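# Twist flashlight head until dot ring lies between rings

## Task

Turn the head of the big flashlight so that the board's dot ring ends up in the gap between its two printed rings. At the end the board must still be upright and the flashlight must rest motionless on the table. It only counts if that state holds once the robot lets go.

## Robot and tools

Robot: two 6-joint arms with parallel grippers, named left_arm and right_arm, in a physics simulator. The names are not image sides. Shared scene frame: origin on the table top between the arms, +z up, +x out over the table, left_arm on the +y side. Arm bases: left_arm at (+0.028, +0.210, 0) m, right_arm at (+0.027, -0.336, 0) m, each turned only a little about z.

execute_actions takes {"actions": [...]} holding one item or none, plus an optional "pictures" boolean (pictures come by default). An empty list just reports the state. An action is {"rows": [[...]], "steps": n}: up to 15 rows, steps from 1 to 15 (default 15), each step lasting 1/30 s. One row is used per step, and the last row is reused if there are more steps than rows. A wait is {"steps": n} with no rows and n up to 300. It returns after n steps counted from the previous result, and your reply time counts toward them. A refused call sends nothing to the robot.

Each row is a single list of 14 numbers covering both arms, even if only one moves. The first 7 are left_arm: waist, shoulder, elbow, forearm roll, wrist pitch, wrist roll, then opening. The last 7 are the same for right_arm. The six joint numbers are absolute target angles in radians, on the same scale that Joint positions prints, not offsets. Ranges: waist -2.618 to 2.618, shoulder 0.000 to 3.140, elbow -2.967 to 0.000, forearm roll -1.745 to 1.745, wrist pitch -1.220 to 1.220, wrist roll -2.094 to 2.094. A target more than 0.013 rad beyond a range end, and farther out than the joint's last reading, gets the call refused. Real ends may sit up to 0.013 rad off the stated ones. A target past the real end is clipped, and the result says "joint sent to its limit". That message can refer to an earlier action, and when it is absent you cannot conclude there is more room.

Opening is an absolute value from -1 (closed) to +1 (fully open, 0.070 m between pads). A full close takes at least about 1.0 s. grip_measured gives the measured opening on this same scale, and each gripper's reading can be off by about 1 mm. Away from the ends, the fingers go to where grip_measured would equal your number. To hold something, keep commanding below grip_measured: roughly 0.04 below gives a firm grip, less gives a lighter one. Pad force is about 20 N at most. A fast close can squeeze harder or make the fingers spring open.

Motion limits: joint targets move at no more than 3 rad/s and take 0.6 s to reach that speed. An arm's joints are slowed together. On each step a target stays within 0.867 rad of the measured angle. If a step's targets would put the gripper more than 70 mm from where it is, they are scaled back. Between calls the arms keep heading for the last row sent. They give up once everything has nearly stopped, including when blocked, or when a step is HELD. After that only a new action moves them further.

Result lines: each arm's end_effector_position (m) and end_effector_quat_wxyz in the scene frame. This is the point between the pads, about 5 mm behind the fingertips, and it gets less accurate at long reach. The fingers point along the gripper's +z and close along its y. Joint positions gives the angles for each arm followed by the pad gap in m. "joint command not followed" means the clearance check changed or blocked some targets, while the rest of the row was still carried out. HELD marks steps where your row was not sent, in whole or in part. MOTOR HOT appears from 65 °C. At 80 °C you get an OVER-TEMPERATURE FAULT: that arm's motors and gripper stop holding and the arm drops. A TORQUE FAULT (contact reaching a joint's load limit: 21.3 N m for waist, shoulder and elbow, 7.44 for the wrist joints) stops the arm for 10 s and skips the rest of the call. The three wrist motors deliver only about 4 N m, so they yield under heavier contact or load.

Cameras: cam_high, cam_low, cam_left_wrist and cam_right_wrist, all 672x504. Calibration is provided, and wrist camera poses follow the arm's joints. zoom_image takes camera plus region [x0, y0, x1, y1] in pixels from the top-left, at most 504x504, and returns an enlarged view of that camera's latest image. read_manual returns only licence texts. finished_scene(scene) ends the given scene (1 or 2), grades it and cannot be undone. Replying without a tool call ends every remaining scene.

Cautions: nothing may leave the table. Keep the arms from hitting or pressing on each other. Avoid drops, slips, slams and hard pushes. Loose or held items may occasionally be bumped or tugged. Let go before finishing, so the flashlight is lying still and the board is standing on their own. Time matters, including reply time, and so do smooth motion and low effort.

Each tool is called after "Call:" as a command line: name --argument value for each argument, lists and objects as JSON in quotes; but a table of rows of numbers goes row by row, as --pt "numbers of a row", without its own name.

## Session

Call:
execute_actions --actions '[]'

Scene clock: 0.00 s of 4800.00 s.
left_arm: end_effector_position=(+0.0420, -0.1605, +0.2419) grip_measured=+1.00 end_effector_quat_wxyz=(+0.176, +0.457, +0.824, -0.284) | right_arm: end_effector_position=(+0.5430, -0.2922, +0.2936) grip_measured=+0.98 end_effector_quat_wxyz=(+0.391, +0.355, +0.755, +0.390)
Joint positions: left_arm=[-1.532  1.362 -1.215  0.013  0.829 -0.531  0.07 ] | right_arm=[ 0.07   1.697 -1.45   0.981  0.469  0.123  0.069]
camera_calibration (this result's frames):
cam_left_wrist: T_world_to_cam=[[-0.856471, -0.416048, 0.305551, -0.103479], [-0.445288, 0.894897, -0.0296372, 0.170882], [-0.261106, -0.161442, -0.951714, 0.340944], [0, 0, 0, 1]] pos_world=[0.0764879, -0.140932, 0.361164]
cam_right_wrist: T_world_to_cam=[[-0.235898, -0.461565, -0.855166, 0.242205], [-0.865471, 0.499992, -0.0311239, 0.623047], [0.441942, 0.732779, -0.517418, 0.246228], [0, 0, 0, 1]] pos_world=[0.487546, -0.380156, 0.353921]

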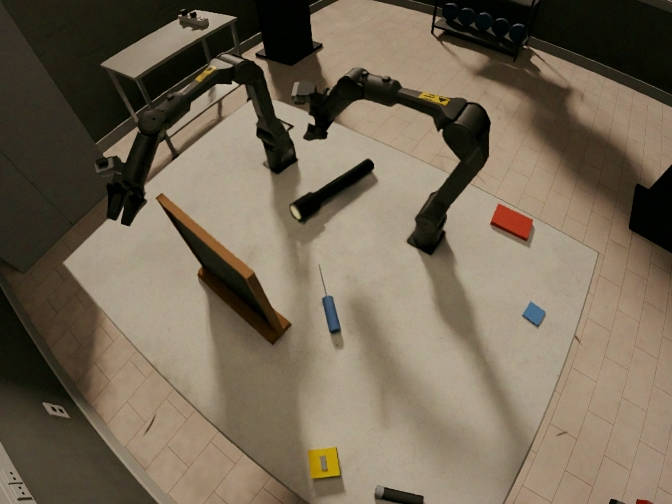

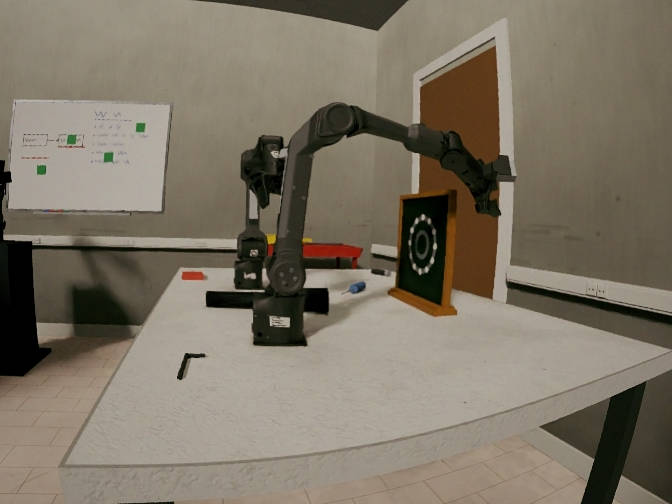

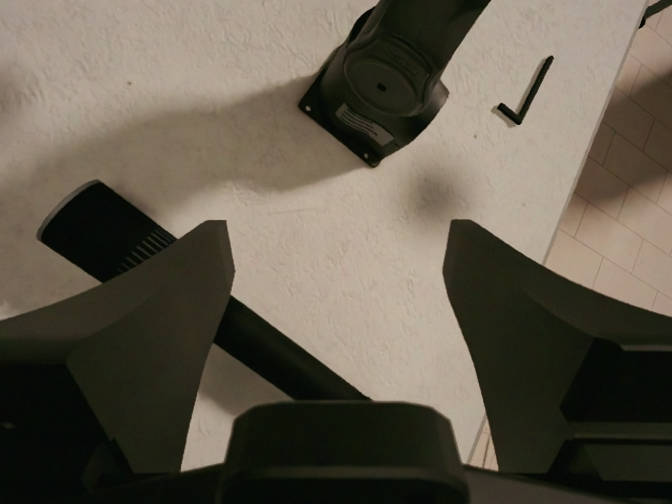

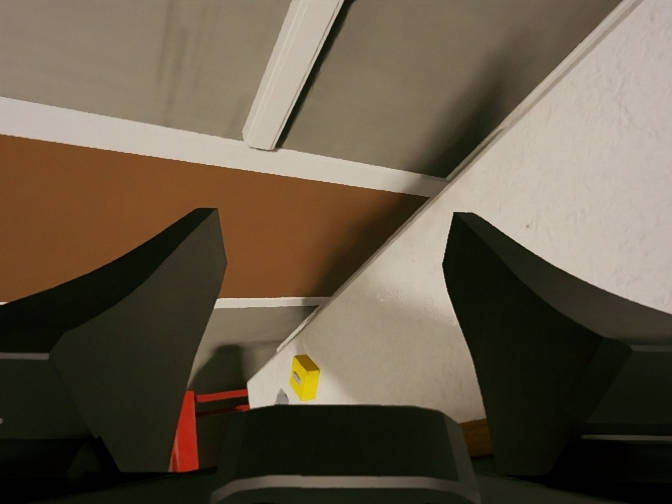

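Call:
zoom_image --camera "cam_low" --region '[375, 185, 475, 300]'

Call:
zoom_image --camera "cam_high" --region '[270, 130, 410, 250]'

Call:
zoom_image --camera "cam_left_wrist" --region '[20, 150, 400, 420]'

Region (375, 185, 475, 300) of cam_low's 672x504 image, scaled by 4.383, with more detail than that image has; it fills the left 438 columns of this view, and the rest is white.

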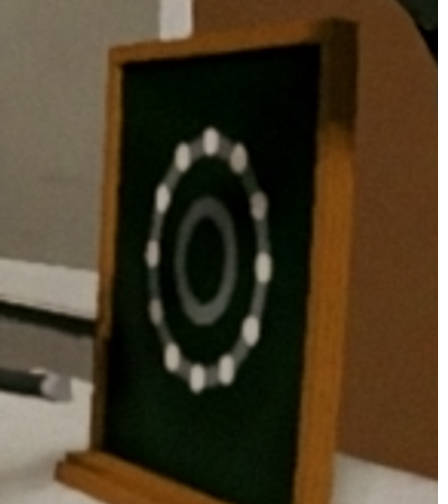

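Region (270, 130, 410, 250) of cam_high's 672x504 image, scaled by 3.600, with more detail than that image has; it fills the top 432 rows of this view, and the rest is white.

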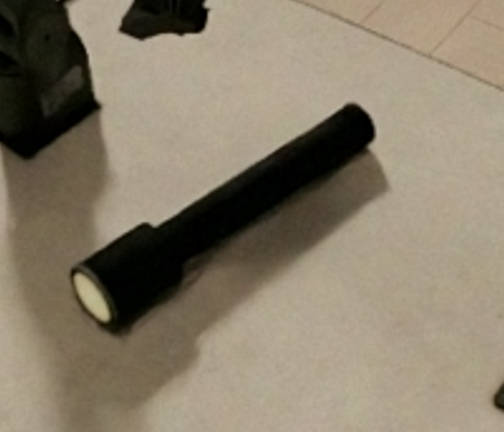

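Region (20, 150, 400, 420) of cam_left_wrist's 672x504 image, scaled by 1.326, with more detail than that image has; it fills the top 358 rows of this view, and the rest is white.

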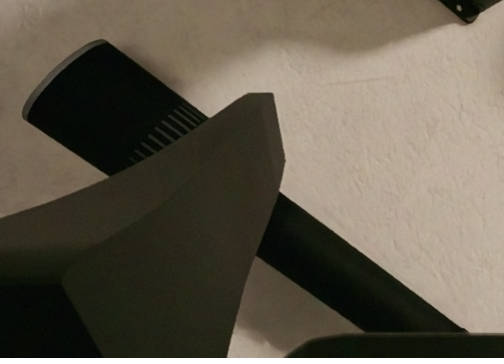

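Call:
execute_actions --actions '[{"rows": [[-1.789, 1.697, -1.086, 0.0, 1.047, 1.571, 1.0, 0.0, 1.483, -0.874, 0.0, 1.049, 1.267, 1.0]], "steps": 15}]' --pictures false

Call:
execute_actions --actions '[{"rows": [[-1.789, 1.697, -1.086, 0.0, 1.047, 1.571, 1.0, 0.0, 1.483, -0.874, 0.0, 1.049, 1.267, 1.0], [-1.789, 1.697, -1.086, 0.0, 1.047, 1.571, 1.0, 0.0, 1.483, -0.874, 0.0, 1.049, 1.267, 1.0], [-1.789, 1.697, -1.086, 0.0, 1.047, 1.571, 1.0, 0.0, 1.483, -0.874, 0.0, 1.049, 1.267, 1.0], [-1.789, 1.697, -1.086, 0.0, 1.047, 1.571, 1.0, 1.188, 1.483, -0.874, 0.0, 1.049, 1.267, 1.0]], "steps": 15}]' --pictures false

Call:
execute_actions --actions '[{"steps": 30}]'

Scene clock: 11.87 s of 4800.00 s.
left_arm: end_effector_position=(-0.0066, -0.1340, +0.1417) grip_measured=+1.00 end_effector_quat_wxyz=(+0.112, +0.749, +0.642, -0.115) | right_arm: end_effector_position=(+0.4430, -0.3029, +0.1744) grip_measured=+0.98 end_effector_quat_wxyz=(+0.187, +0.458, +0.822, +0.282)
Joint positions: left_arm=[-1.667  1.539 -1.147  0.006  0.944  0.047  0.07 ] | right_arm=[ 0.04   1.603 -1.194  0.556  0.727  0.589  0.069]
Steps of this call (steps 1 to 90: nothing new was sent; then 8.37 s passed at rest; steps 91 to 105: all 15 steps of this action). Readings (joint positions):
91: left_arm=[-1.532 1.362 -1.215 0.013 0.829 -0.531] | right_arm=[0.070 1.697 -1.450 0.981 0.470 0.123]
92: left_arm=[-1.533 1.363 -1.215 0.013 0.830 -0.526] | right_arm=[0.070 1.696 -1.447 0.976 0.473 0.128]
94: left_arm=[-1.541 1.374 -1.211 0.013 0.836 -0.496] | right_arm=[0.068 1.689 -1.428 0.947 0.492 0.157]
98: left_arm=[-1.578 1.423 -1.192 0.011 0.868 -0.369] | right_arm=[0.058 1.659 -1.347 0.819 0.575 0.284]
105: the state above

Scene clock: 12.37 s of 4800.00 s.
left_arm: end_effector_position=(-0.0360, -0.0918, +0.0782) grip_measured=+1.00 end_effector_quat_wxyz=(+0.020, +0.999, +0.043, -0.005) | right_arm: end_effector_position=(+0.3256, -0.2338, +0.1073) grip_measured=+0.98 end_effector_quat_wxyz=(+0.034, +0.434, +0.889, +0.140)
Joint positions: left_arm=[-1.773  1.677 -1.094  0.001  1.034  1.276  0.07 ] | right_arm=[ 0.352  1.533 -1.006  0.226  0.916  0.995  0.069]
Steps of this call (steps 1 to 15: all 15 steps of this action). Readings (joint positions):
1: left_arm=[-1.678 1.554 -1.141 0.006 0.953 0.122] | right_arm=[0.037 1.595 -1.174 0.520 0.748 0.632]
2: left_arm=[-1.689 1.567 -1.136 0.005 0.962 0.200] | right_arm=[0.034 1.587 -1.153 0.484 0.769 0.676]
4: left_arm=[-1.709 1.594 -1.126 0.004 0.980 0.370] | right_arm=[0.030 1.572 -1.112 0.414 0.809 0.762]
8: left_arm=[-1.741 1.635 -1.110 0.002 1.006 0.740] | right_arm=[0.076 1.554 -1.064 0.326 0.857 0.875]
15: the state above

Scene clock: 13.37 s of 4800.00 s.
left_arm: end_effector_position=(-0.0394, -0.0845, +0.0701) grip_measured=+1.00 end_effector_quat_wxyz=(+0.000, +0.994, -0.112, -0.000) | right_arm: end_effector_position=(+0.1492, -0.1278, +0.0800) grip_measured=+0.98 end_effector_quat_wxyz=(-0.000, +0.113, +0.994, -0.000)
Joint positions: left_arm=[-1.789  1.697 -1.086  0.     1.047  1.571  0.07 ] | right_arm=[ 1.188  1.483 -0.874 -0.     1.049  1.267  0.069]
Steps of this call (steps 1 to 30: the robot went on to your last target). Readings (joint positions):
1: left_arm=[-1.777 1.681 -1.092 0.001 1.037 1.330] | right_arm=[0.398 1.530 -0.999 0.214 0.923 1.010]
2: left_arm=[-1.780 1.685 -1.091 0.000 1.039 1.379] | right_arm=[0.444 1.527 -0.992 0.202 0.930 1.025]
4: left_arm=[-1.784 1.691 -1.088 0.000 1.043 1.460] | right_arm=[0.537 1.522 -0.977 0.177 0.945 1.055]
8: left_arm=[-1.789 1.697 -1.086 0.000 1.047 1.556] | right_arm=[0.730 1.510 -0.947 0.124 0.976 1.117]
30: the state above
camera_calibration (this result's frames):
cam_left_wrist: T_world_to_cam=[[0.229289, 0.973358, 0.000665391, 0.092411], [0.810595, -0.191326, 0.553472, -0.0216221], [0.538853, -0.126366, -0.832868, 0.194638], [0, 0, 0, 1]] pos_world=[-0.108543, -0.0694904, 0.174013]
cam_right_wrist: T_world_to_cam=[[-0.209825, -0.977631, 0.0145489, -0.0968183], [-0.792815, 0.17883, 0.582636, 0.0923392], [-0.572204, 0.110717, -0.812603, 0.284667], [0, 0, 0, 1]] pos_world=[0.215781, -0.142683, 0.17893]

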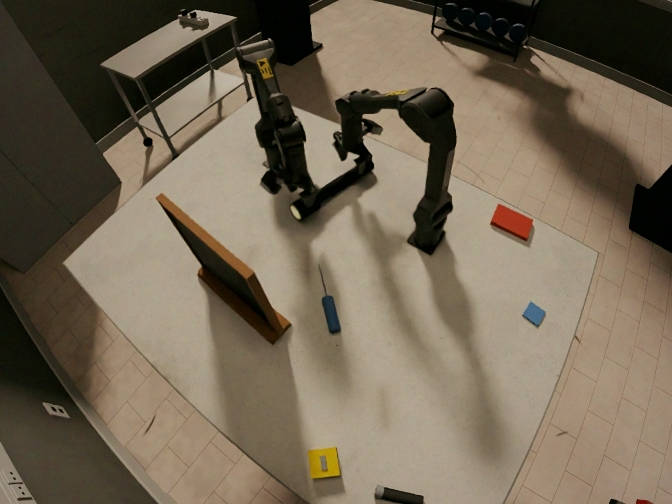

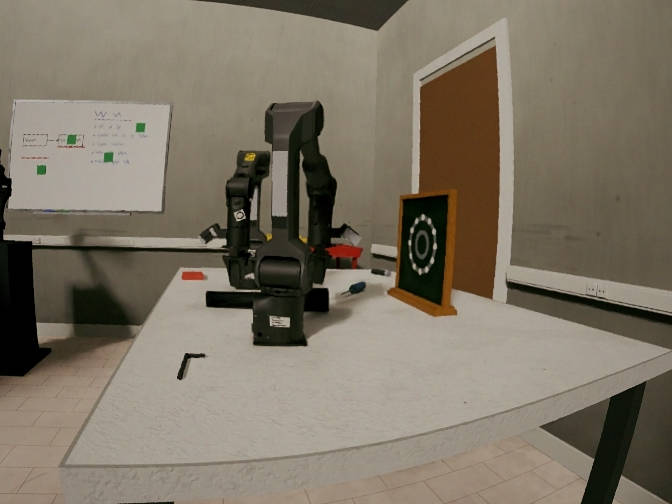

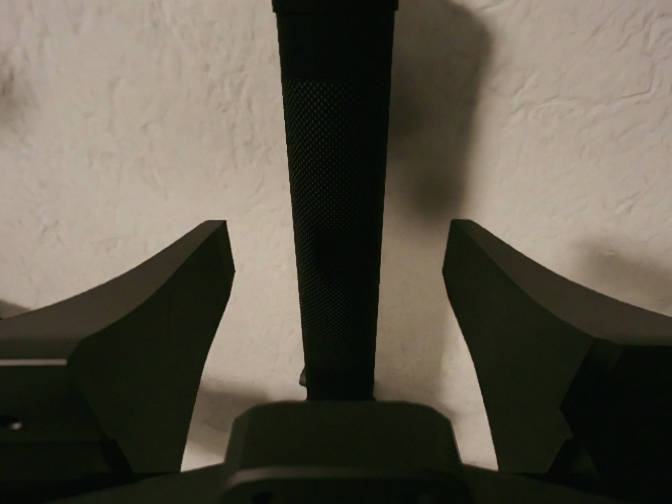

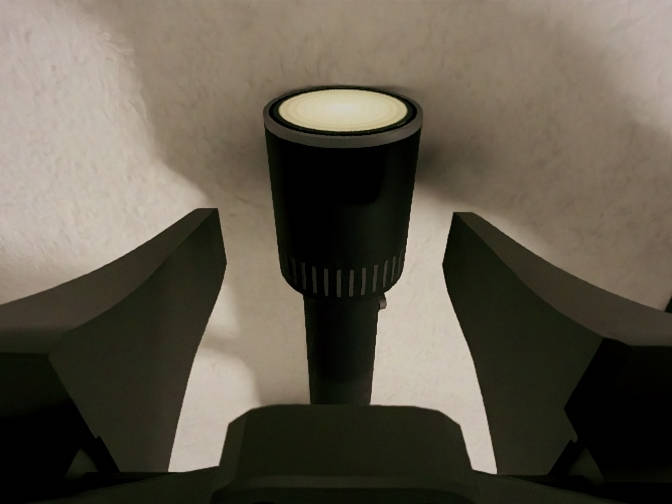

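Call:
execute_actions --actions '[]'

Scene clock: 15.50 s of 4800.00 s.
left_arm: end_effector_position=(-0.0394, -0.0845, +0.0701) grip_measured=+1.00 end_effector_quat_wxyz=(+0.000, +0.994, -0.112, -0.000) | right_arm: end_effector_position=(+0.1491, -0.1276, +0.0800) grip_measured=+0.98 end_effector_quat_wxyz=(+0.000, +0.113, +0.994, +0.000)
Joint positions: left_arm=[-1.789  1.697 -1.086 -0.     1.047  1.571  0.07 ] | right_arm=[ 1.188  1.483 -0.874 -0.     1.049  1.267  0.069]
Steps of this call (steps 1 to 15: the robot went on to your last target; steps 16 to 64: nothing new was sent). Readings (joint positions):
1: left_arm=[-1.789 1.697 -1.086 0.000 1.047 1.571] | right_arm=[1.188 1.483 -0.874 -0.000 1.049 1.267]
2: left_arm=[-1.789 1.697 -1.086 0.000 1.047 1.571] | right_arm=[1.188 1.483 -0.874 -0.000 1.049 1.267]
4: left_arm=[-1.789 1.697 -1.086 0.000 1.047 1.571] | right_arm=[1.188 1.483 -0.874 -0.000 1.049 1.267]
8: left_arm=[-1.789 1.697 -1.086 0.000 1.047 1.571] | right_arm=[1.188 1.483 -0.874 -0.000 1.049 1.267]
64: the state above
All arms were judged still, so your last target was given up. Only a new action makes them travel on or press farther. Fingers that are still opening or closing keep moving.
camera_calibration (this result's frames):
cam_left_wrist: T_world_to_cam=[[0.229477, 0.973314, 0.000704278, 0.0924099], [0.810555, -0.191504, 0.553467, -0.0216247], [0.538832, -0.126437, -0.832871, 0.194626], [0, 0, 0, 1]] pos_world=[-0.108549, -0.0694771, 0.174002]
cam_right_wrist: T_world_to_cam=[[-0.209166, -0.977778, 0.0141147, -0.0967433], [-0.793071, 0.178062, 0.582523, 0.0921988], [-0.572092, 0.11065, -0.812692, 0.284664], [0, 0, 0, 1]] pos_world=[0.215739, -0.142509, 0.179002]

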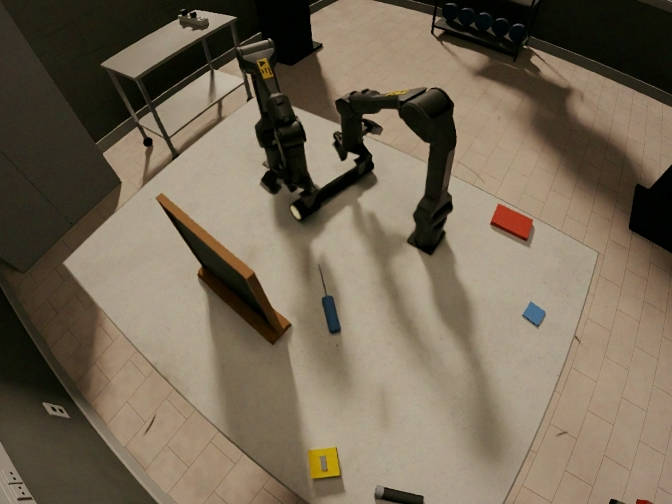

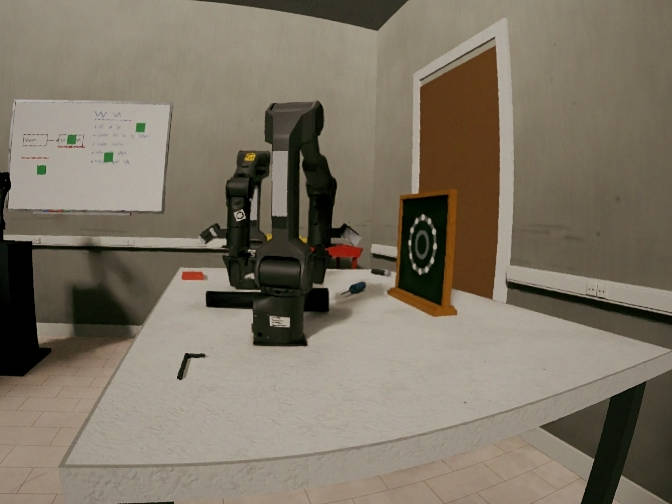

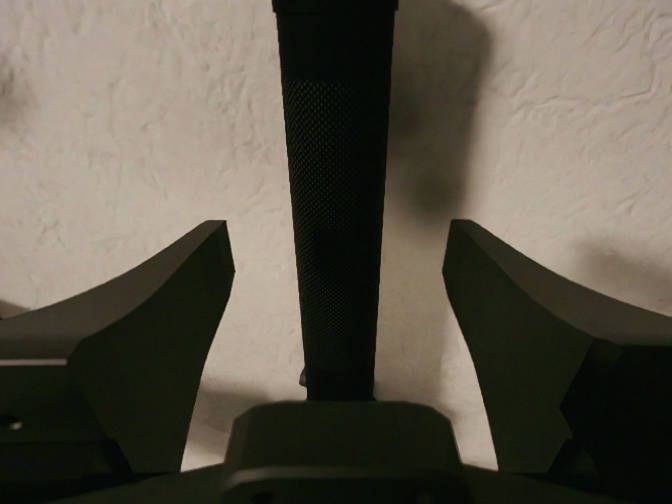

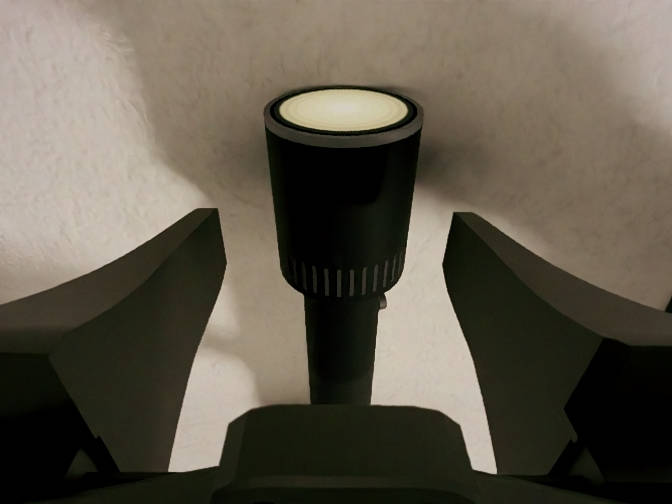

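Call:
execute_actions --actions '[{"rows": [[-1.789,1.9633,-1.2472,0,1.2036,1.571,0.5,1.2407,1.7565,-0.9474,-0.0721,1.1039,1.3605,1.0]], "steps": 15}]' --pictures false

Call:
execute_actions --actions '[{"rows": [[-1.789,1.9633,-1.2472,0,1.2036,1.571,0.5,1.2407,1.7565,-0.9474,-0.0721,1.1039,1.3605,1.0]], "steps": 5}]'

Scene clock: 31.60 s of 4800.00 s.
left_arm: end_effector_position=(-0.0393, -0.0842, +0.0246) grip_measured=+0.50 end_effector_quat_wxyz=(-0.131, +0.985, -0.111, +0.015) | right_arm: end_effector_position=(+0.1482, -0.1325, +0.0292) grip_measured=+0.98 end_effector_quat_wxyz=(-0.015, +0.112, +0.985, -0.131)
Joint positions: left_arm=[-1.789  1.966 -1.247 -0.     1.204  1.571  0.052] | right_arm=[ 1.241  1.76  -0.947 -0.072  1.104  1.361  0.069]
Steps of this call (steps 1 to 90: nothing new was sent; then 12.60 s passed at rest; steps 91 to 105: all 15 steps of this action). Readings (joint positions):
91: left_arm=[-1.789 1.698 -1.086 -0.000 1.047 1.571] | right_arm=[1.188 1.484 -0.874 0.000 1.049 1.267]
92: left_arm=[-1.789 1.703 -1.088 -0.000 1.050 1.571] | right_arm=[1.189 1.489 -0.876 -0.000 1.049 1.268]
94: left_arm=[-1.789 1.732 -1.106 -0.000 1.068 1.571] | right_arm=[1.195 1.517 -0.884 -0.008 1.055 1.278]
98: left_arm=[-1.789 1.857 -1.183 -0.000 1.141 1.571] | right_arm=[1.219 1.643 -0.917 -0.042 1.081 1.321]
105: the state above

Scene clock: 31.77 s of 4800.00 s.
left_arm: end_effector_position=(-0.0394, -0.0844, +0.0252) grip_measured=+0.50 end_effector_quat_wxyz=(-0.130, +0.985, -0.112, +0.015) | right_arm: end_effector_position=(+0.1483, -0.1323, +0.0299) grip_measured=+0.98 end_effector_quat_wxyz=(-0.015, +0.112, +0.985, -0.130)
Joint positions: left_arm=[-1.789  1.963 -1.247 -0.     1.204  1.571  0.052] | right_arm=[ 1.241  1.757 -0.947 -0.072  1.104  1.361  0.069]
Steps of this call (steps 1 to 5: all 5 steps of this action). Readings (joint positions):
1: left_arm=[-1.789 1.965 -1.247 -0.000 1.204 1.571] | right_arm=[1.241 1.759 -0.947 -0.072 1.104 1.361]
2: left_arm=[-1.789 1.964 -1.247 -0.000 1.204 1.571] | right_arm=[1.241 1.758 -0.947 -0.072 1.104 1.361]
4: left_arm=[-1.789 1.964 -1.247 -0.000 1.204 1.571] | right_arm=[1.241 1.757 -0.947 -0.072 1.104 1.361]
5: the state above
camera_calibration (this result's frames):
cam_left_wrist: T_world_to_cam=[[0.221814, 0.939774, 0.260046, 0.0827003], [0.778541, -0.331259, 0.53305, -0.00933224], [0.587089, 0.0842188, -0.80513, 0.176239], [0, 0, 0, 1]] pos_world=[-0.114546, -0.0956535, 0.125364]
cam_right_wrist: T_world_to_cam=[[-0.200635, -0.940821, 0.273134, -0.104898], [-0.759242, 0.325519, 0.56355, 0.136644], [-0.61911, -0.0943063, -0.779621, 0.222834], [0, 0, 0, 1]] pos_world=[0.220658, -0.122156, 0.125372]

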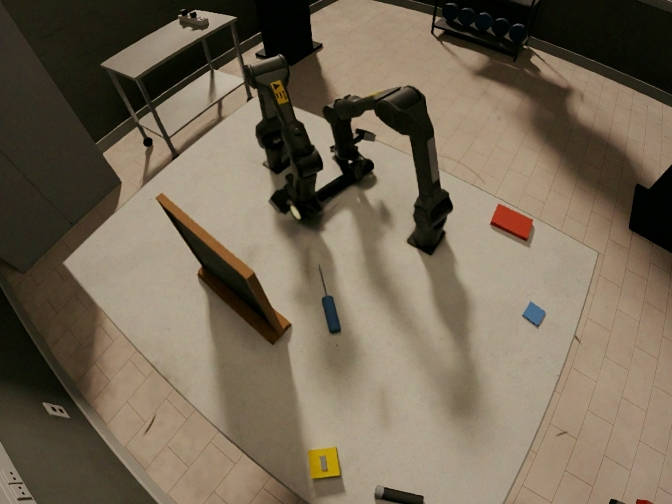

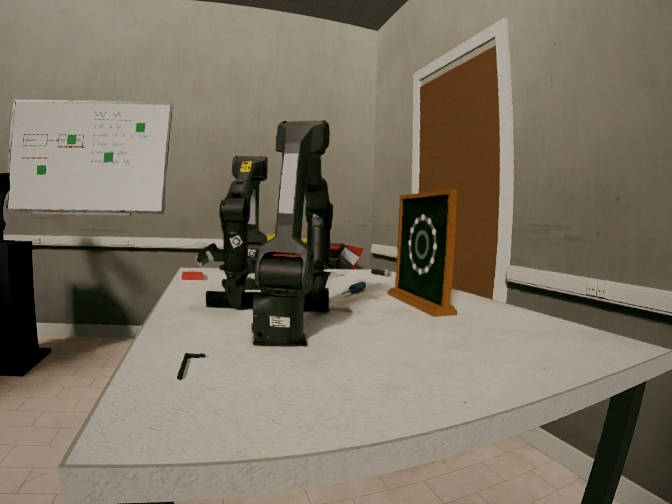

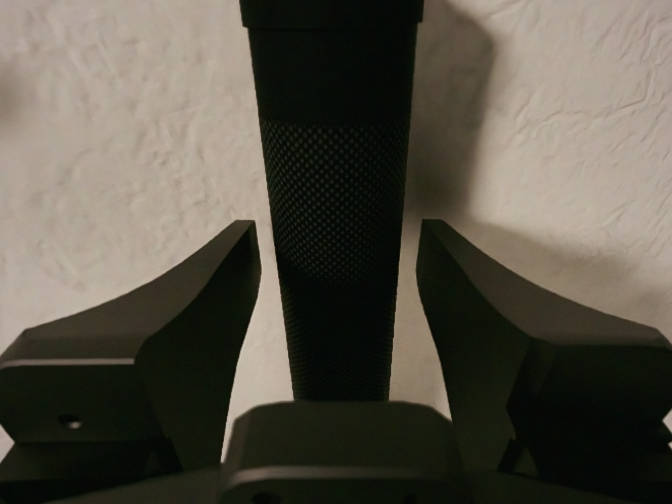

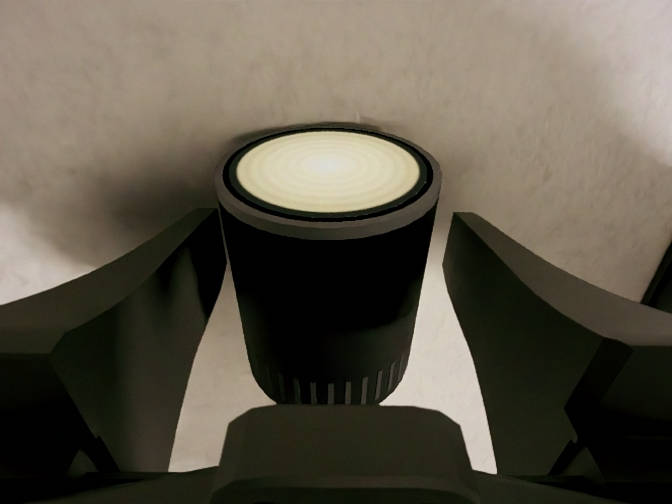

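Call:
execute_actions --actions '[{"rows": [[-1.789,1.9633,-1.2472,0,1.2037,1.571,0.03,1.2407,1.7605,-0.9524,-0.0721,1.1049,1.3605,0.57]], "steps": 11}]' --pictures false

Call:
execute_actions --actions '[{"rows": [[-1.789,1.9619,-1.2452,0,1.2011,1.571,0.03,1.2404,1.7595,-0.9514,-0.0718,1.1035,1.3601,0.57],[-1.789,1.9579,-1.2396,0,1.1938,1.571,0.03,1.2397,1.7568,-0.9484,-0.0711,1.0996,1.3590,0.57],[-1.789,1.9514,-1.2305,0,1.1818,1.571,0.03,1.2385,1.7522,-0.9435,-0.0698,1.0932,1.3572,0.57],[-1.789,1.9426,-1.2182,0,1.1657,1.571,0.03,1.2369,1.7461,-0.9369,-0.0681,1.0845,1.3549,0.57],[-1.789,1.9317,-1.2030,0,1.1457,1.571,0.03,1.2349,1.7386,-0.9288,-0.0660,1.0739,1.3519,0.57],[-1.789,1.9190,-1.1852,0,1.1224,1.571,0.03,1.2325,1.7299,-0.9194,-0.0636,1.0614,1.3485,0.57],[-1.789,1.9046,-1.1650,0,1.0959,1.571,0.03,1.2299,1.7199,-0.9086,-0.0608,1.0473,1.3445,0.57],[-1.789,1.8886,-1.1426,0,1.0666,1.571,0.03,1.2269,1.7088,-0.8966,-0.0577,1.0315,1.3402,0.57],[-1.789,1.8713,-1.1184,0,1.0350,1.571,0.03,1.2237,1.6968,-0.8837,-0.0544,1.0145,1.3355,0.57],[-1.789,1.8528,-1.0926,0,1.0012,1.571,0.03,1.2198,1.6843,-0.8698,-0.0498,0.9961,1.3291,0.57],[-1.789,1.8336,-1.0655,0,0.9656,1.571,0.03,1.2156,1.6712,-0.8552,-0.0450,0.9767,1.3223,0.57],[-1.789,1.8138,-1.0374,0,0.9284,1.571,0.03,1.2113,1.6577,-0.8401,-0.0399,0.9566,1.3153,0.57],[-1.789,1.7935,-1.0085,0,0.8902,1.571,0.03,1.2069,1.6436,-0.8245,-0.0347,0.9359,1.3081,0.57],[-1.789,1.7731,-0.9792,0,0.8509,1.571,0.03,1.2022,1.6296,-0.8086,-0.0289,0.9147,1.3000,0.57],[-1.789,1.7529,-0.9498,0,0.8112,1.571,0.03,1.1968,1.6157,-0.7924,-0.0218,0.8932,1.2900,0.57]], "steps": 15}]' --pictures false

Call:
execute_actions --actions '[{"rows": [[-1.789,1.7327,-0.9203,0,0.7715,1.571,0.03,1.1915,1.6019,-0.7763,-0.0146,0.8717,1.2801,0.57],[-1.789,1.7133,-0.8912,0,0.7315,1.571,0.03,1.1862,1.5882,-0.7604,-0.0076,0.8504,1.2703,0.57],[-1.789,1.6947,-0.8627,0,0.6920,1.571,0.03,1.1810,1.5747,-0.7446,-0.0006,0.8295,1.2606,0.57],[-1.789,1.6766,-0.8350,0,0.6536,1.571,0.03,1.1753,1.5622,-0.7293,0.0086,0.8088,1.2483,0.57],[-1.789,1.6599,-0.8085,0,0.6160,1.571,0.03,1.1697,1.5501,-0.7146,0.0176,0.7889,1.2362,0.57],[-1.789,1.6446,-0.7834,0,0.5797,1.571,0.03,1.1643,1.5386,-0.7005,0.0262,0.7699,1.2247,0.57],[-1.789,1.6302,-0.7598,0,0.5458,1.571,0.03,1.1593,1.5278,-0.6873,0.0343,0.7521,1.2139,0.57],[-1.789,1.6170,-0.7380,0,0.5141,1.571,0.03,1.1546,1.5179,-0.6751,0.0417,0.7356,1.2039,0.57],[-1.789,1.6065,-0.7185,0,0.4845,1.571,0.03,1.1498,1.5093,-0.6641,0.0500,0.7208,1.1925,0.57],[-1.789,1.5972,-0.7013,0,0.4583,1.571,0.03,1.1455,1.5020,-0.6544,0.0580,0.7078,1.1820,0.57],[-1.789,1.5892,-0.6866,0,0.4359,1.571,0.03,1.1418,1.4957,-0.6461,0.0648,0.6968,1.1730,0.57],[-1.789,1.5828,-0.6747,0,0.4179,1.571,0.03,1.1388,1.4906,-0.6394,0.0704,0.6877,1.1655,0.57],[-1.789,1.5781,-0.6659,0,0.4045,1.571,0.03,1.1366,1.4867,-0.6344,0.0748,0.6810,1.1600,0.57],[-1.789,1.5751,-0.6605,0,0.3963,1.571,0.03,1.1352,1.4844,-0.6313,0.0775,0.6769,1.1565,0.57],[-1.789,1.5741,-0.6586,0,0.3934,1.571,0.03,1.1347,1.4836,-0.6303,0.0785,0.6755,1.1553,0.57]], "steps": 15}]' --pictures false

Call:
execute_actions --actions '[{"steps": 6}]'

Call:
zoom_image --camera "cam_low" --region '[375, 185, 475, 300]'

Scene clock: 47.60 s of 4800.00 s.
left_arm: end_effector_position=(-0.0395, -0.0846, +0.0252) grip_measured=+0.10 end_effector_quat_wxyz=(-0.129, +0.985, -0.111, +0.015) | right_arm: end_effector_position=(+0.1491, -0.1309, +0.0301) grip_measured=+0.61 end_effector_quat_wxyz=(-0.014, +0.112, +0.985, -0.129)
Joint positions: left_arm=[-1.789  1.963 -1.247 -0.     1.203  1.571  0.038] | right_arm=[ 1.241  1.759 -0.953 -0.072  1.105  1.36   0.056]
Steps of this call (steps 1 to 15: the robot went on to your last target; steps 16 to 90: nothing new was sent; then 12.47 s passed at rest; steps 91 to 101: all 11 steps of this action). Readings (joint positions):
91: left_arm=[-1.789 1.963 -1.247 -0.000 1.204 1.571] | right_arm=[1.241 1.757 -0.948 -0.072 1.104 1.360]
92: left_arm=[-1.789 1.963 -1.247 -0.000 1.204 1.571] | right_arm=[1.241 1.759 -0.951 -0.072 1.104 1.360]
94: left_arm=[-1.789 1.963 -1.247 -0.000 1.204 1.571] | right_arm=[1.241 1.759 -0.953 -0.072 1.104 1.360]
98: left_arm=[-1.789 1.963 -1.247 -0.000 1.203 1.571] | right_arm=[1.241 1.759 -0.953 -0.072 1.105 1.360]
101: the state above

Scene clock: 48.10 s of 4800.00 s.
left_arm: end_effector_position=(-0.0395, -0.0845, +0.0242) grip_measured=+0.10 end_effector_quat_wxyz=(-0.020, +0.993, -0.112, +0.002) | right_arm: end_effector_position=(+0.1487, -0.1317, +0.0296) grip_measured=+0.61 end_effector_quat_wxyz=(-0.006, +0.112, +0.992, -0.049)
Joint positions: left_arm=[-1.789  1.807 -1.029 -0.     0.921  1.571  0.038] | right_arm=[ 1.206  1.641 -0.82  -0.033  0.932  1.306  0.056]
Steps of this call (steps 1 to 15: all 15 steps of this action). Readings (joint positions):
1: left_arm=[-1.789 1.963 -1.247 -0.000 1.203 1.571] | right_arm=[1.240 1.759 -0.953 -0.072 1.104 1.360]
2: left_arm=[-1.789 1.961 -1.244 -0.000 1.200 1.571] | right_arm=[1.240 1.759 -0.952 -0.072 1.104 1.360]
4: left_arm=[-1.789 1.952 -1.232 -0.000 1.184 1.571] | right_arm=[1.238 1.752 -0.944 -0.070 1.094 1.357]
8: left_arm=[-1.789 1.914 -1.180 -0.000 1.118 1.571] | right_arm=[1.230 1.722 -0.911 -0.062 1.054 1.347]
15: the state above

Scene clock: 48.60 s of 4800.00 s.
left_arm: end_effector_position=(-0.0389, -0.0839, +0.0258) grip_measured=+0.10 end_effector_quat_wxyz=(+0.162, +0.980, -0.112, -0.018) | right_arm: end_effector_position=(+0.1487, -0.1309, +0.0301) grip_measured=+0.61 end_effector_quat_wxyz=(+0.007, +0.111, +0.991, +0.070)
Joint positions: left_arm=[-1.788  1.588 -0.677  0.002  0.42   1.572  0.038] | right_arm=[ 1.136  1.484 -0.631  0.08   0.676  1.154  0.056]
Steps of this call (steps 1 to 15: all 15 steps of this action). Readings (joint positions):
1: left_arm=[-1.789 1.789 -1.004 -0.000 0.886 1.571] | right_arm=[1.201 1.628 -0.805 -0.027 0.912 1.297]
2: left_arm=[-1.789 1.772 -0.978 -0.000 0.851 1.571] | right_arm=[1.196 1.615 -0.789 -0.021 0.891 1.288]
4: left_arm=[-1.789 1.736 -0.924 0.000 0.778 1.571] | right_arm=[1.186 1.589 -0.758 -0.007 0.849 1.268]
8: left_arm=[-1.789 1.670 -0.819 0.001 0.630 1.572] | right_arm=[1.165 1.540 -0.699 0.027 0.767 1.222]
15: the state above

Scene clock: 48.80 s of 4800.00 s.
left_arm: end_effector_position=(-0.0389, -0.0837, +0.0266) grip_measured=+0.10 end_effector_quat_wxyz=(+0.173, +0.978, -0.111, -0.019) | right_arm: end_effector_position=(+0.1486, -0.1310, +0.0301) grip_measured=+0.61 end_effector_quat_wxyz=(+0.007, +0.112, +0.991, +0.070)
Joint positions: left_arm=[-1.788  1.575 -0.658  0.001  0.391  1.572  0.038] | right_arm=[ 1.136  1.483 -0.63   0.08   0.675  1.155  0.056]
Steps of this call (steps 1 to 6: the robot went on to your last target). Readings (joint positions):
1: left_arm=[-1.788 1.581 -0.667 0.002 0.405 1.572] | right_arm=[1.136 1.483 -0.630 0.081 0.675 1.154]
2: left_arm=[-1.788 1.577 -0.661 0.002 0.395 1.572] | right_arm=[1.136 1.483 -0.630 0.081 0.675 1.154]
4: left_arm=[-1.788 1.575 -0.658 0.001 0.391 1.572] | right_arm=[1.136 1.483 -0.630 0.081 0.675 1.155]
6: the state above
camera_calibration (this result's frames):
cam_left_wrist: T_world_to_cam=[[0.21712, 0.914425, -0.341593, 0.095324], [0.852446, -0.00711944, 0.522767, 0.0201235], [0.475599, -0.404693, -0.781044, 0.13108], [0, 0, 0, 1]] pos_world=[-0.100192, -0.0339764, 0.124421]
cam_right_wrist: T_world_to_cam=[[-0.207313, -0.970155, -0.125781, -0.0945732], [-0.810403, 0.0982936, 0.577568, 0.11379], [-0.547967, 0.221671, -0.806594, 0.254951], [0, 0, 0, 1]] pos_world=[0.212314, -0.159451, 0.128025]

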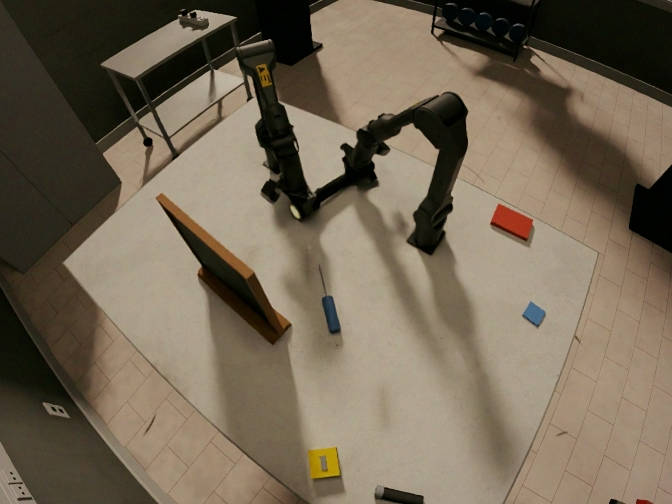

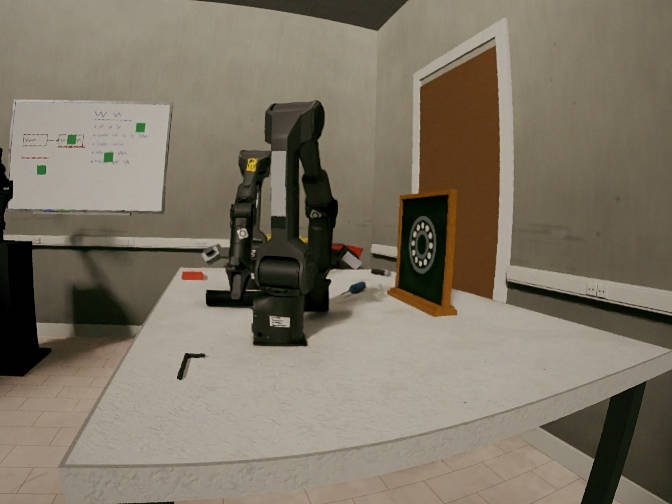

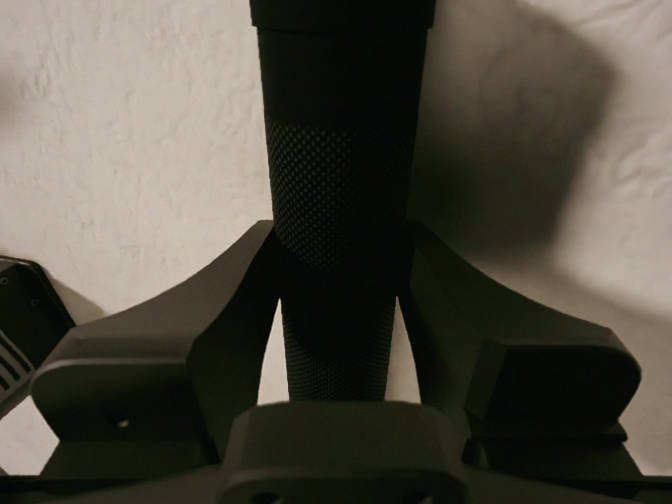

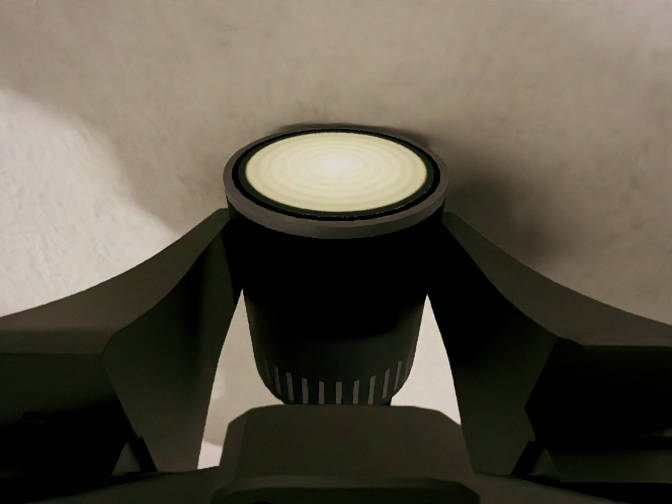

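Region (375, 185, 475, 300) of cam_low's 672x504 image, scaled by 4.383, with more detail than that image has; it fills the left 438 columns of this view, and the rest is white.

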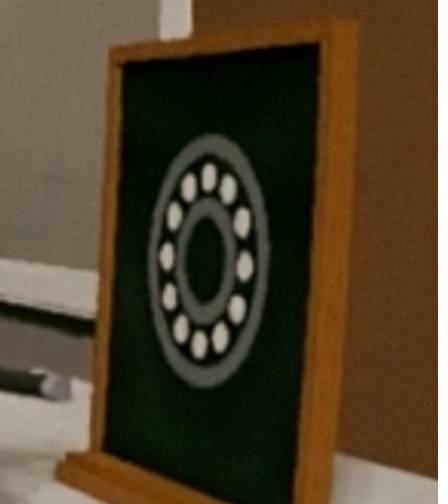

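Call:
execute_actions --actions '[{"rows": [[-1.789,1.5778,-0.6562,0,0.3873,1.571,0.03,1.1347,1.4836,-0.6303,0.0785,0.6755,1.1553,0.57],[-1.789,1.5778,-0.6562,0,0.3873,1.571,0.03,1.1347,1.4836,-0.6303,0.0785,0.6755,1.1553,0.57],[-1.789,1.5778,-0.6562,0,0.3873,1.571,0.03,1.1347,1.4836,-0.6303,0.0785,0.6755,1.1553,0.57],[-1.789,1.5778,-0.6562,0,0.3873,1.571,0.03,1.1347,1.4836,-0.6303,0.0785,0.6755,1.1553,0.57],[-1.789,1.5778,-0.6562,0,0.3873,1.571,0.7,1.1347,1.4836,-0.6303,0.0785,0.6755,1.1553,0.57],[-1.789,1.5778,-0.6562,0,0.3873,1.571,0.7,1.1347,1.4836,-0.6303,0.0785,0.6755,1.1553,0.57],[-1.789,1.5778,-0.6562,0,0.3873,1.571,0.7,1.1347,1.4836,-0.6303,0.0785,0.6755,1.1553,0.57],[-1.789,1.5778,-0.6562,0,0.3873,1.571,0.7,1.1347,1.4836,-0.6303,0.0785,0.6755,1.1553,1.0]], "steps": 14}]' --pictures false

Call:
execute_actions --actions '[{"rows": [[-1.789,1.4068,-0.7008,0,0.6030,1.571,0.7,1.1239,1.3498,-0.7323,0.0634,0.9110,1.1672,1.0]], "steps": 15}]'

Call:
zoom_image --camera "cam_low" --region '[375, 185, 475, 300]'

Scene clock: 52.57 s of 4800.00 s.
left_arm: end_effector_position=(-0.0404, -0.0839, +0.0262) grip_measured=+0.70 end_effector_quat_wxyz=(+0.174, +0.978, -0.111, -0.020) | right_arm: end_effector_position=(+0.1510, -0.1304, +0.0308) grip_measured=+0.98 end_effector_quat_wxyz=(+0.010, +0.113, +0.991, +0.071)
Joint positions: left_arm=[-1.792  1.577 -0.657 -0.002  0.387  1.571  0.06 ] | right_arm=[ 1.131  1.484 -0.634  0.077  0.673  1.155  0.069]
Steps of this call (steps 1 to 30: the robot went on to your last target; steps 31 to 90: nothing new was sent; then 0.30 s passed at rest; steps 91 to 104: all 14 steps of this action). Readings (joint positions):
91: left_arm=[-1.789 1.574 -0.659 0.000 0.393 1.571] | right_arm=[1.135 1.484 -0.630 0.079 0.676 1.155]
92: left_arm=[-1.789 1.576 -0.658 0.000 0.390 1.571] | right_arm=[1.135 1.484 -0.630 0.078 0.676 1.155]
94: left_arm=[-1.789 1.577 -0.658 0.000 0.389 1.571] | right_arm=[1.135 1.484 -0.630 0.078 0.676 1.155]
98: left_arm=[-1.794 1.577 -0.658 -0.007 0.387 1.571] | right_arm=[1.130 1.484 -0.633 0.069 0.670 1.155]
104: the state above

Scene clock: 53.07 s of 4800.00 s.
left_arm: end_effector_position=(-0.0356, -0.0677, +0.0723) grip_measured=+0.70 end_effector_quat_wxyz=(+0.173, +0.979, -0.111, -0.020) | right_arm: end_effector_position=(+0.1476, -0.1376, +0.0803) grip_measured=+0.98 end_effector_quat_wxyz=(+0.009, +0.112, +0.991, +0.071)
Joint positions: left_arm=[-1.789  1.405 -0.701 -0.     0.604  1.571  0.06 ] | right_arm=[ 1.124  1.348 -0.734  0.063  0.912  1.167  0.069]
Steps of this call (steps 1 to 15: all 15 steps of this action). Readings (joint positions):
1: left_arm=[-1.792 1.576 -0.657 -0.001 0.387 1.571] | right_arm=[1.132 1.483 -0.634 0.077 0.674 1.155]
2: left_arm=[-1.791 1.573 -0.657 -0.001 0.391 1.571] | right_arm=[1.132 1.480 -0.634 0.077 0.680 1.156]
4: left_arm=[-1.790 1.551 -0.661 -0.001 0.421 1.571] | right_arm=[1.132 1.464 -0.645 0.077 0.711 1.157]
8: left_arm=[-1.790 1.457 -0.687 -0.000 0.540 1.571] | right_arm=[1.128 1.395 -0.698 0.069 0.833 1.163]
15: the state above
camera_calibration (this result's frames):
cam_left_wrist: T_world_to_cam=[[0.216027, 0.914687, -0.341584, 0.095463], [0.852954, -0.00652964, 0.521945, -0.00639741], [0.475186, -0.40411, -0.781597, 0.171735], [0, 0, 0, 1]] pos_world=[-0.0967719, -0.0179608, 0.170175]
cam_right_wrist: T_world_to_cam=[[-0.207157, -0.969936, -0.127713, -0.0946437], [-0.812053, 0.0976792, 0.575352, 0.0849642], [-0.545579, 0.222898, -0.807874, 0.296271], [0, 0, 0, 1]] pos_world=[0.211028, -0.166136, 0.178378]

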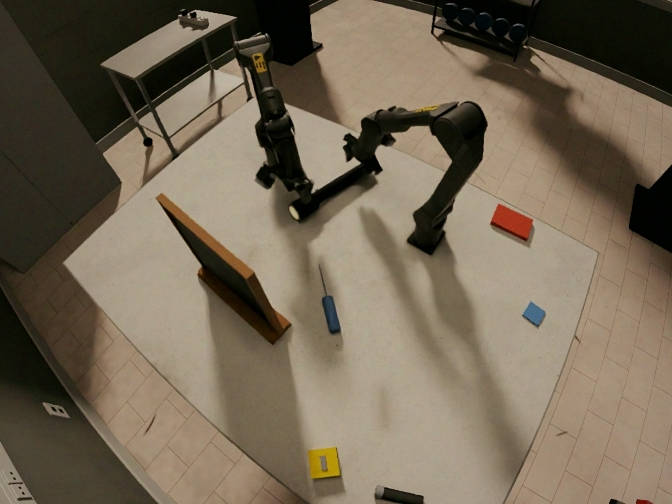

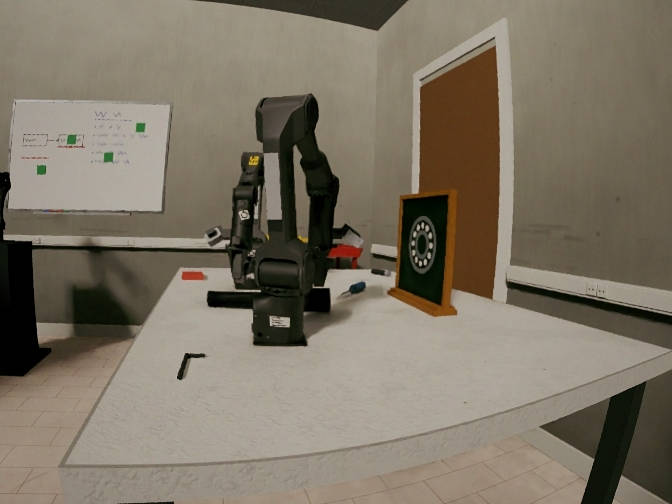

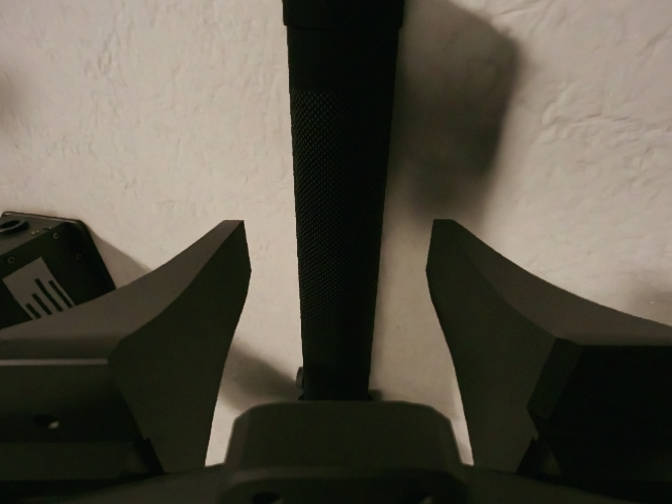

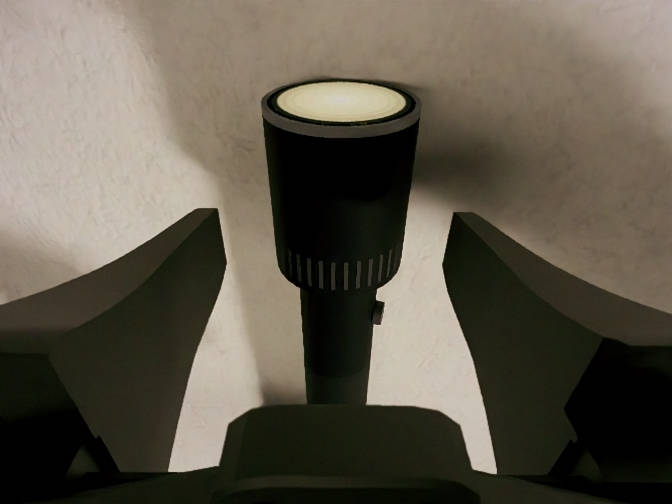

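Region (375, 185, 475, 300) of cam_low's 672x504 image, scaled by 4.383, with more detail than that image has; it fills the left 438 columns of this view, and the rest is white.

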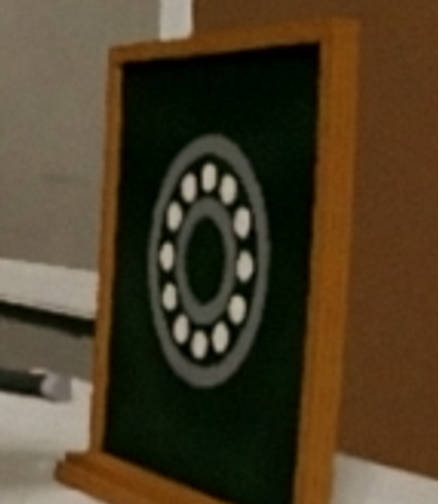

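Call:
execute_actions --actions '[{"steps": 30}]'

Scene clock: 54.07 s of 4800.00 s.
left_arm: end_effector_position=(-0.0356, -0.0678, +0.0720) grip_measured=+0.70 end_effector_quat_wxyz=(+0.173, +0.979, -0.111, -0.020) | right_arm: end_effector_position=(+0.1474, -0.1379, +0.0795) grip_measured=+0.98 end_effector_quat_wxyz=(+0.008, +0.112, +0.991, +0.069)
Joint positions: left_arm=[-1.789  1.407 -0.701  0.     0.603  1.571  0.059] | right_arm=[ 1.124  1.35  -0.732  0.063  0.911  1.167  0.069]
Steps of this call (steps 1 to 15: the robot went on to your last target; steps 16 to 30: nothing new was sent). Readings (joint positions):
1: left_arm=[-1.789 1.406 -0.701 -0.000 0.604 1.571] | right_arm=[1.124 1.348 -0.734 0.063 0.911 1.167]
2: left_arm=[-1.789 1.406 -0.701 -0.000 0.604 1.571] | right_arm=[1.124 1.348 -0.734 0.063 0.911 1.167]
4: left_arm=[-1.789 1.406 -0.701 -0.000 0.604 1.571] | right_arm=[1.124 1.349 -0.734 0.063 0.911 1.167]
8: left_arm=[-1.789 1.407 -0.701 -0.000 0.603 1.571] | right_arm=[1.124 1.349 -0.733 0.063 0.911 1.167]
30: the state above
All arms were judged still, so your last target was given up. Only a new action makes them travel on or press farther. Fingers that are still opening or closing keep moving.
camera_calibration (this result's frames):
cam_left_wrist: T_world_to_cam=[[0.216049, 0.914702, -0.341531, 0.0955494], [0.852924, -0.00655535, 0.521994, -0.00624589], [0.47523, -0.404077, -0.781587, 0.171447], [0, 0, 0, 1]] pos_world=[-0.0967929, -0.0181624, 0.169894]
cam_right_wrist: T_world_to_cam=[[-0.207488, -0.970206, -0.125093, -0.0953389], [-0.811132, 0.0991513, 0.576397, 0.0852709], [-0.546821, 0.221063, -0.807538, 0.295498], [0, 0, 0, 1]] pos_world=[0.210969, -0.166277, 0.17755]

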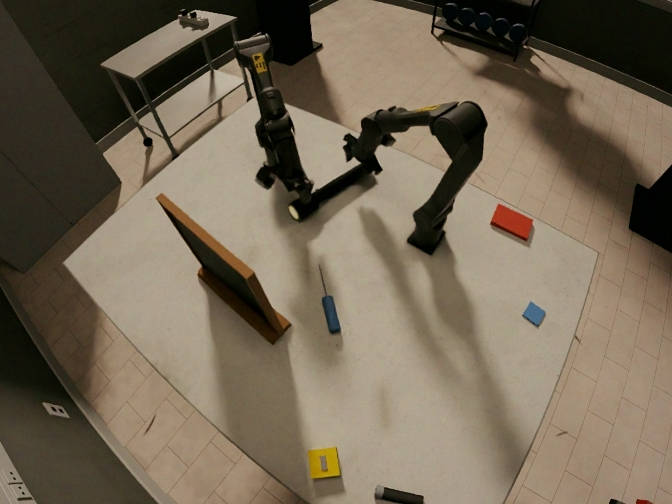

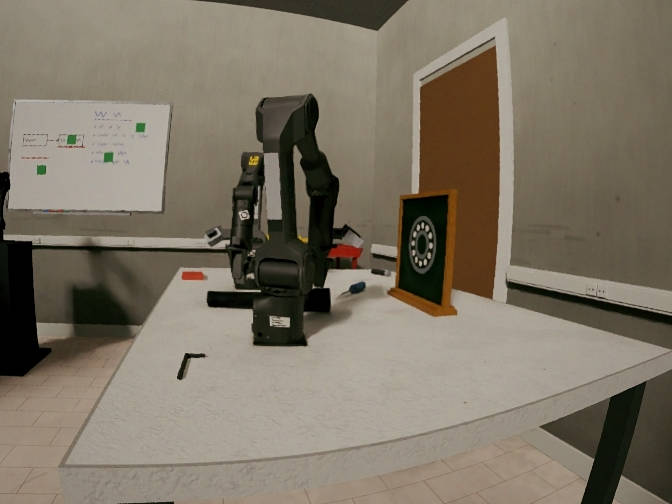

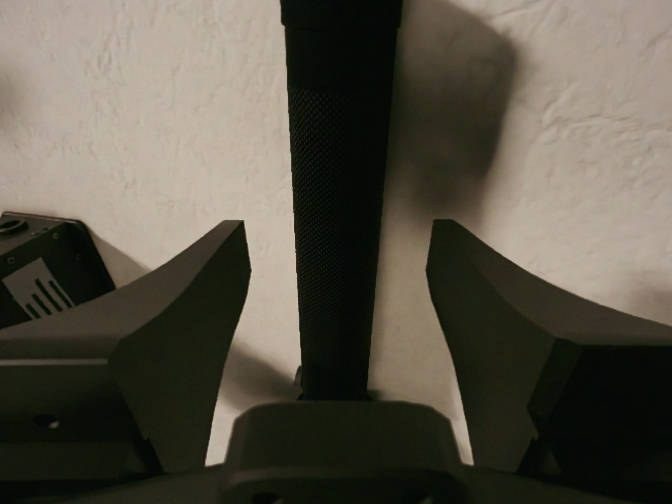

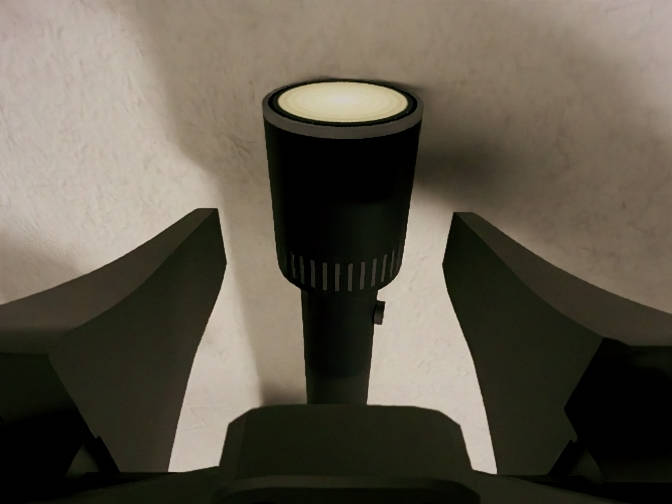

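Call:
zoom_image --camera "cam_right_wrist" --region '[250, 60, 450, 340]'

Region (250, 60, 450, 340) of cam_right_wrist's 672x504 image, scaled by 1.800, with more detail than that image has; it fills the left 360 columns of this view, and the rest is white.

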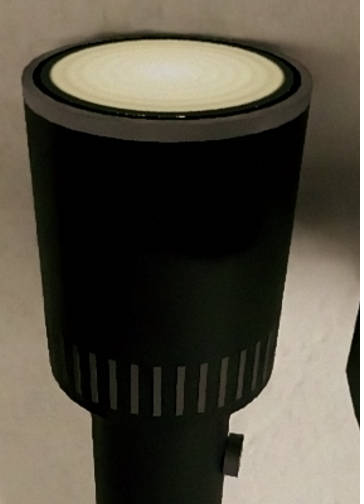

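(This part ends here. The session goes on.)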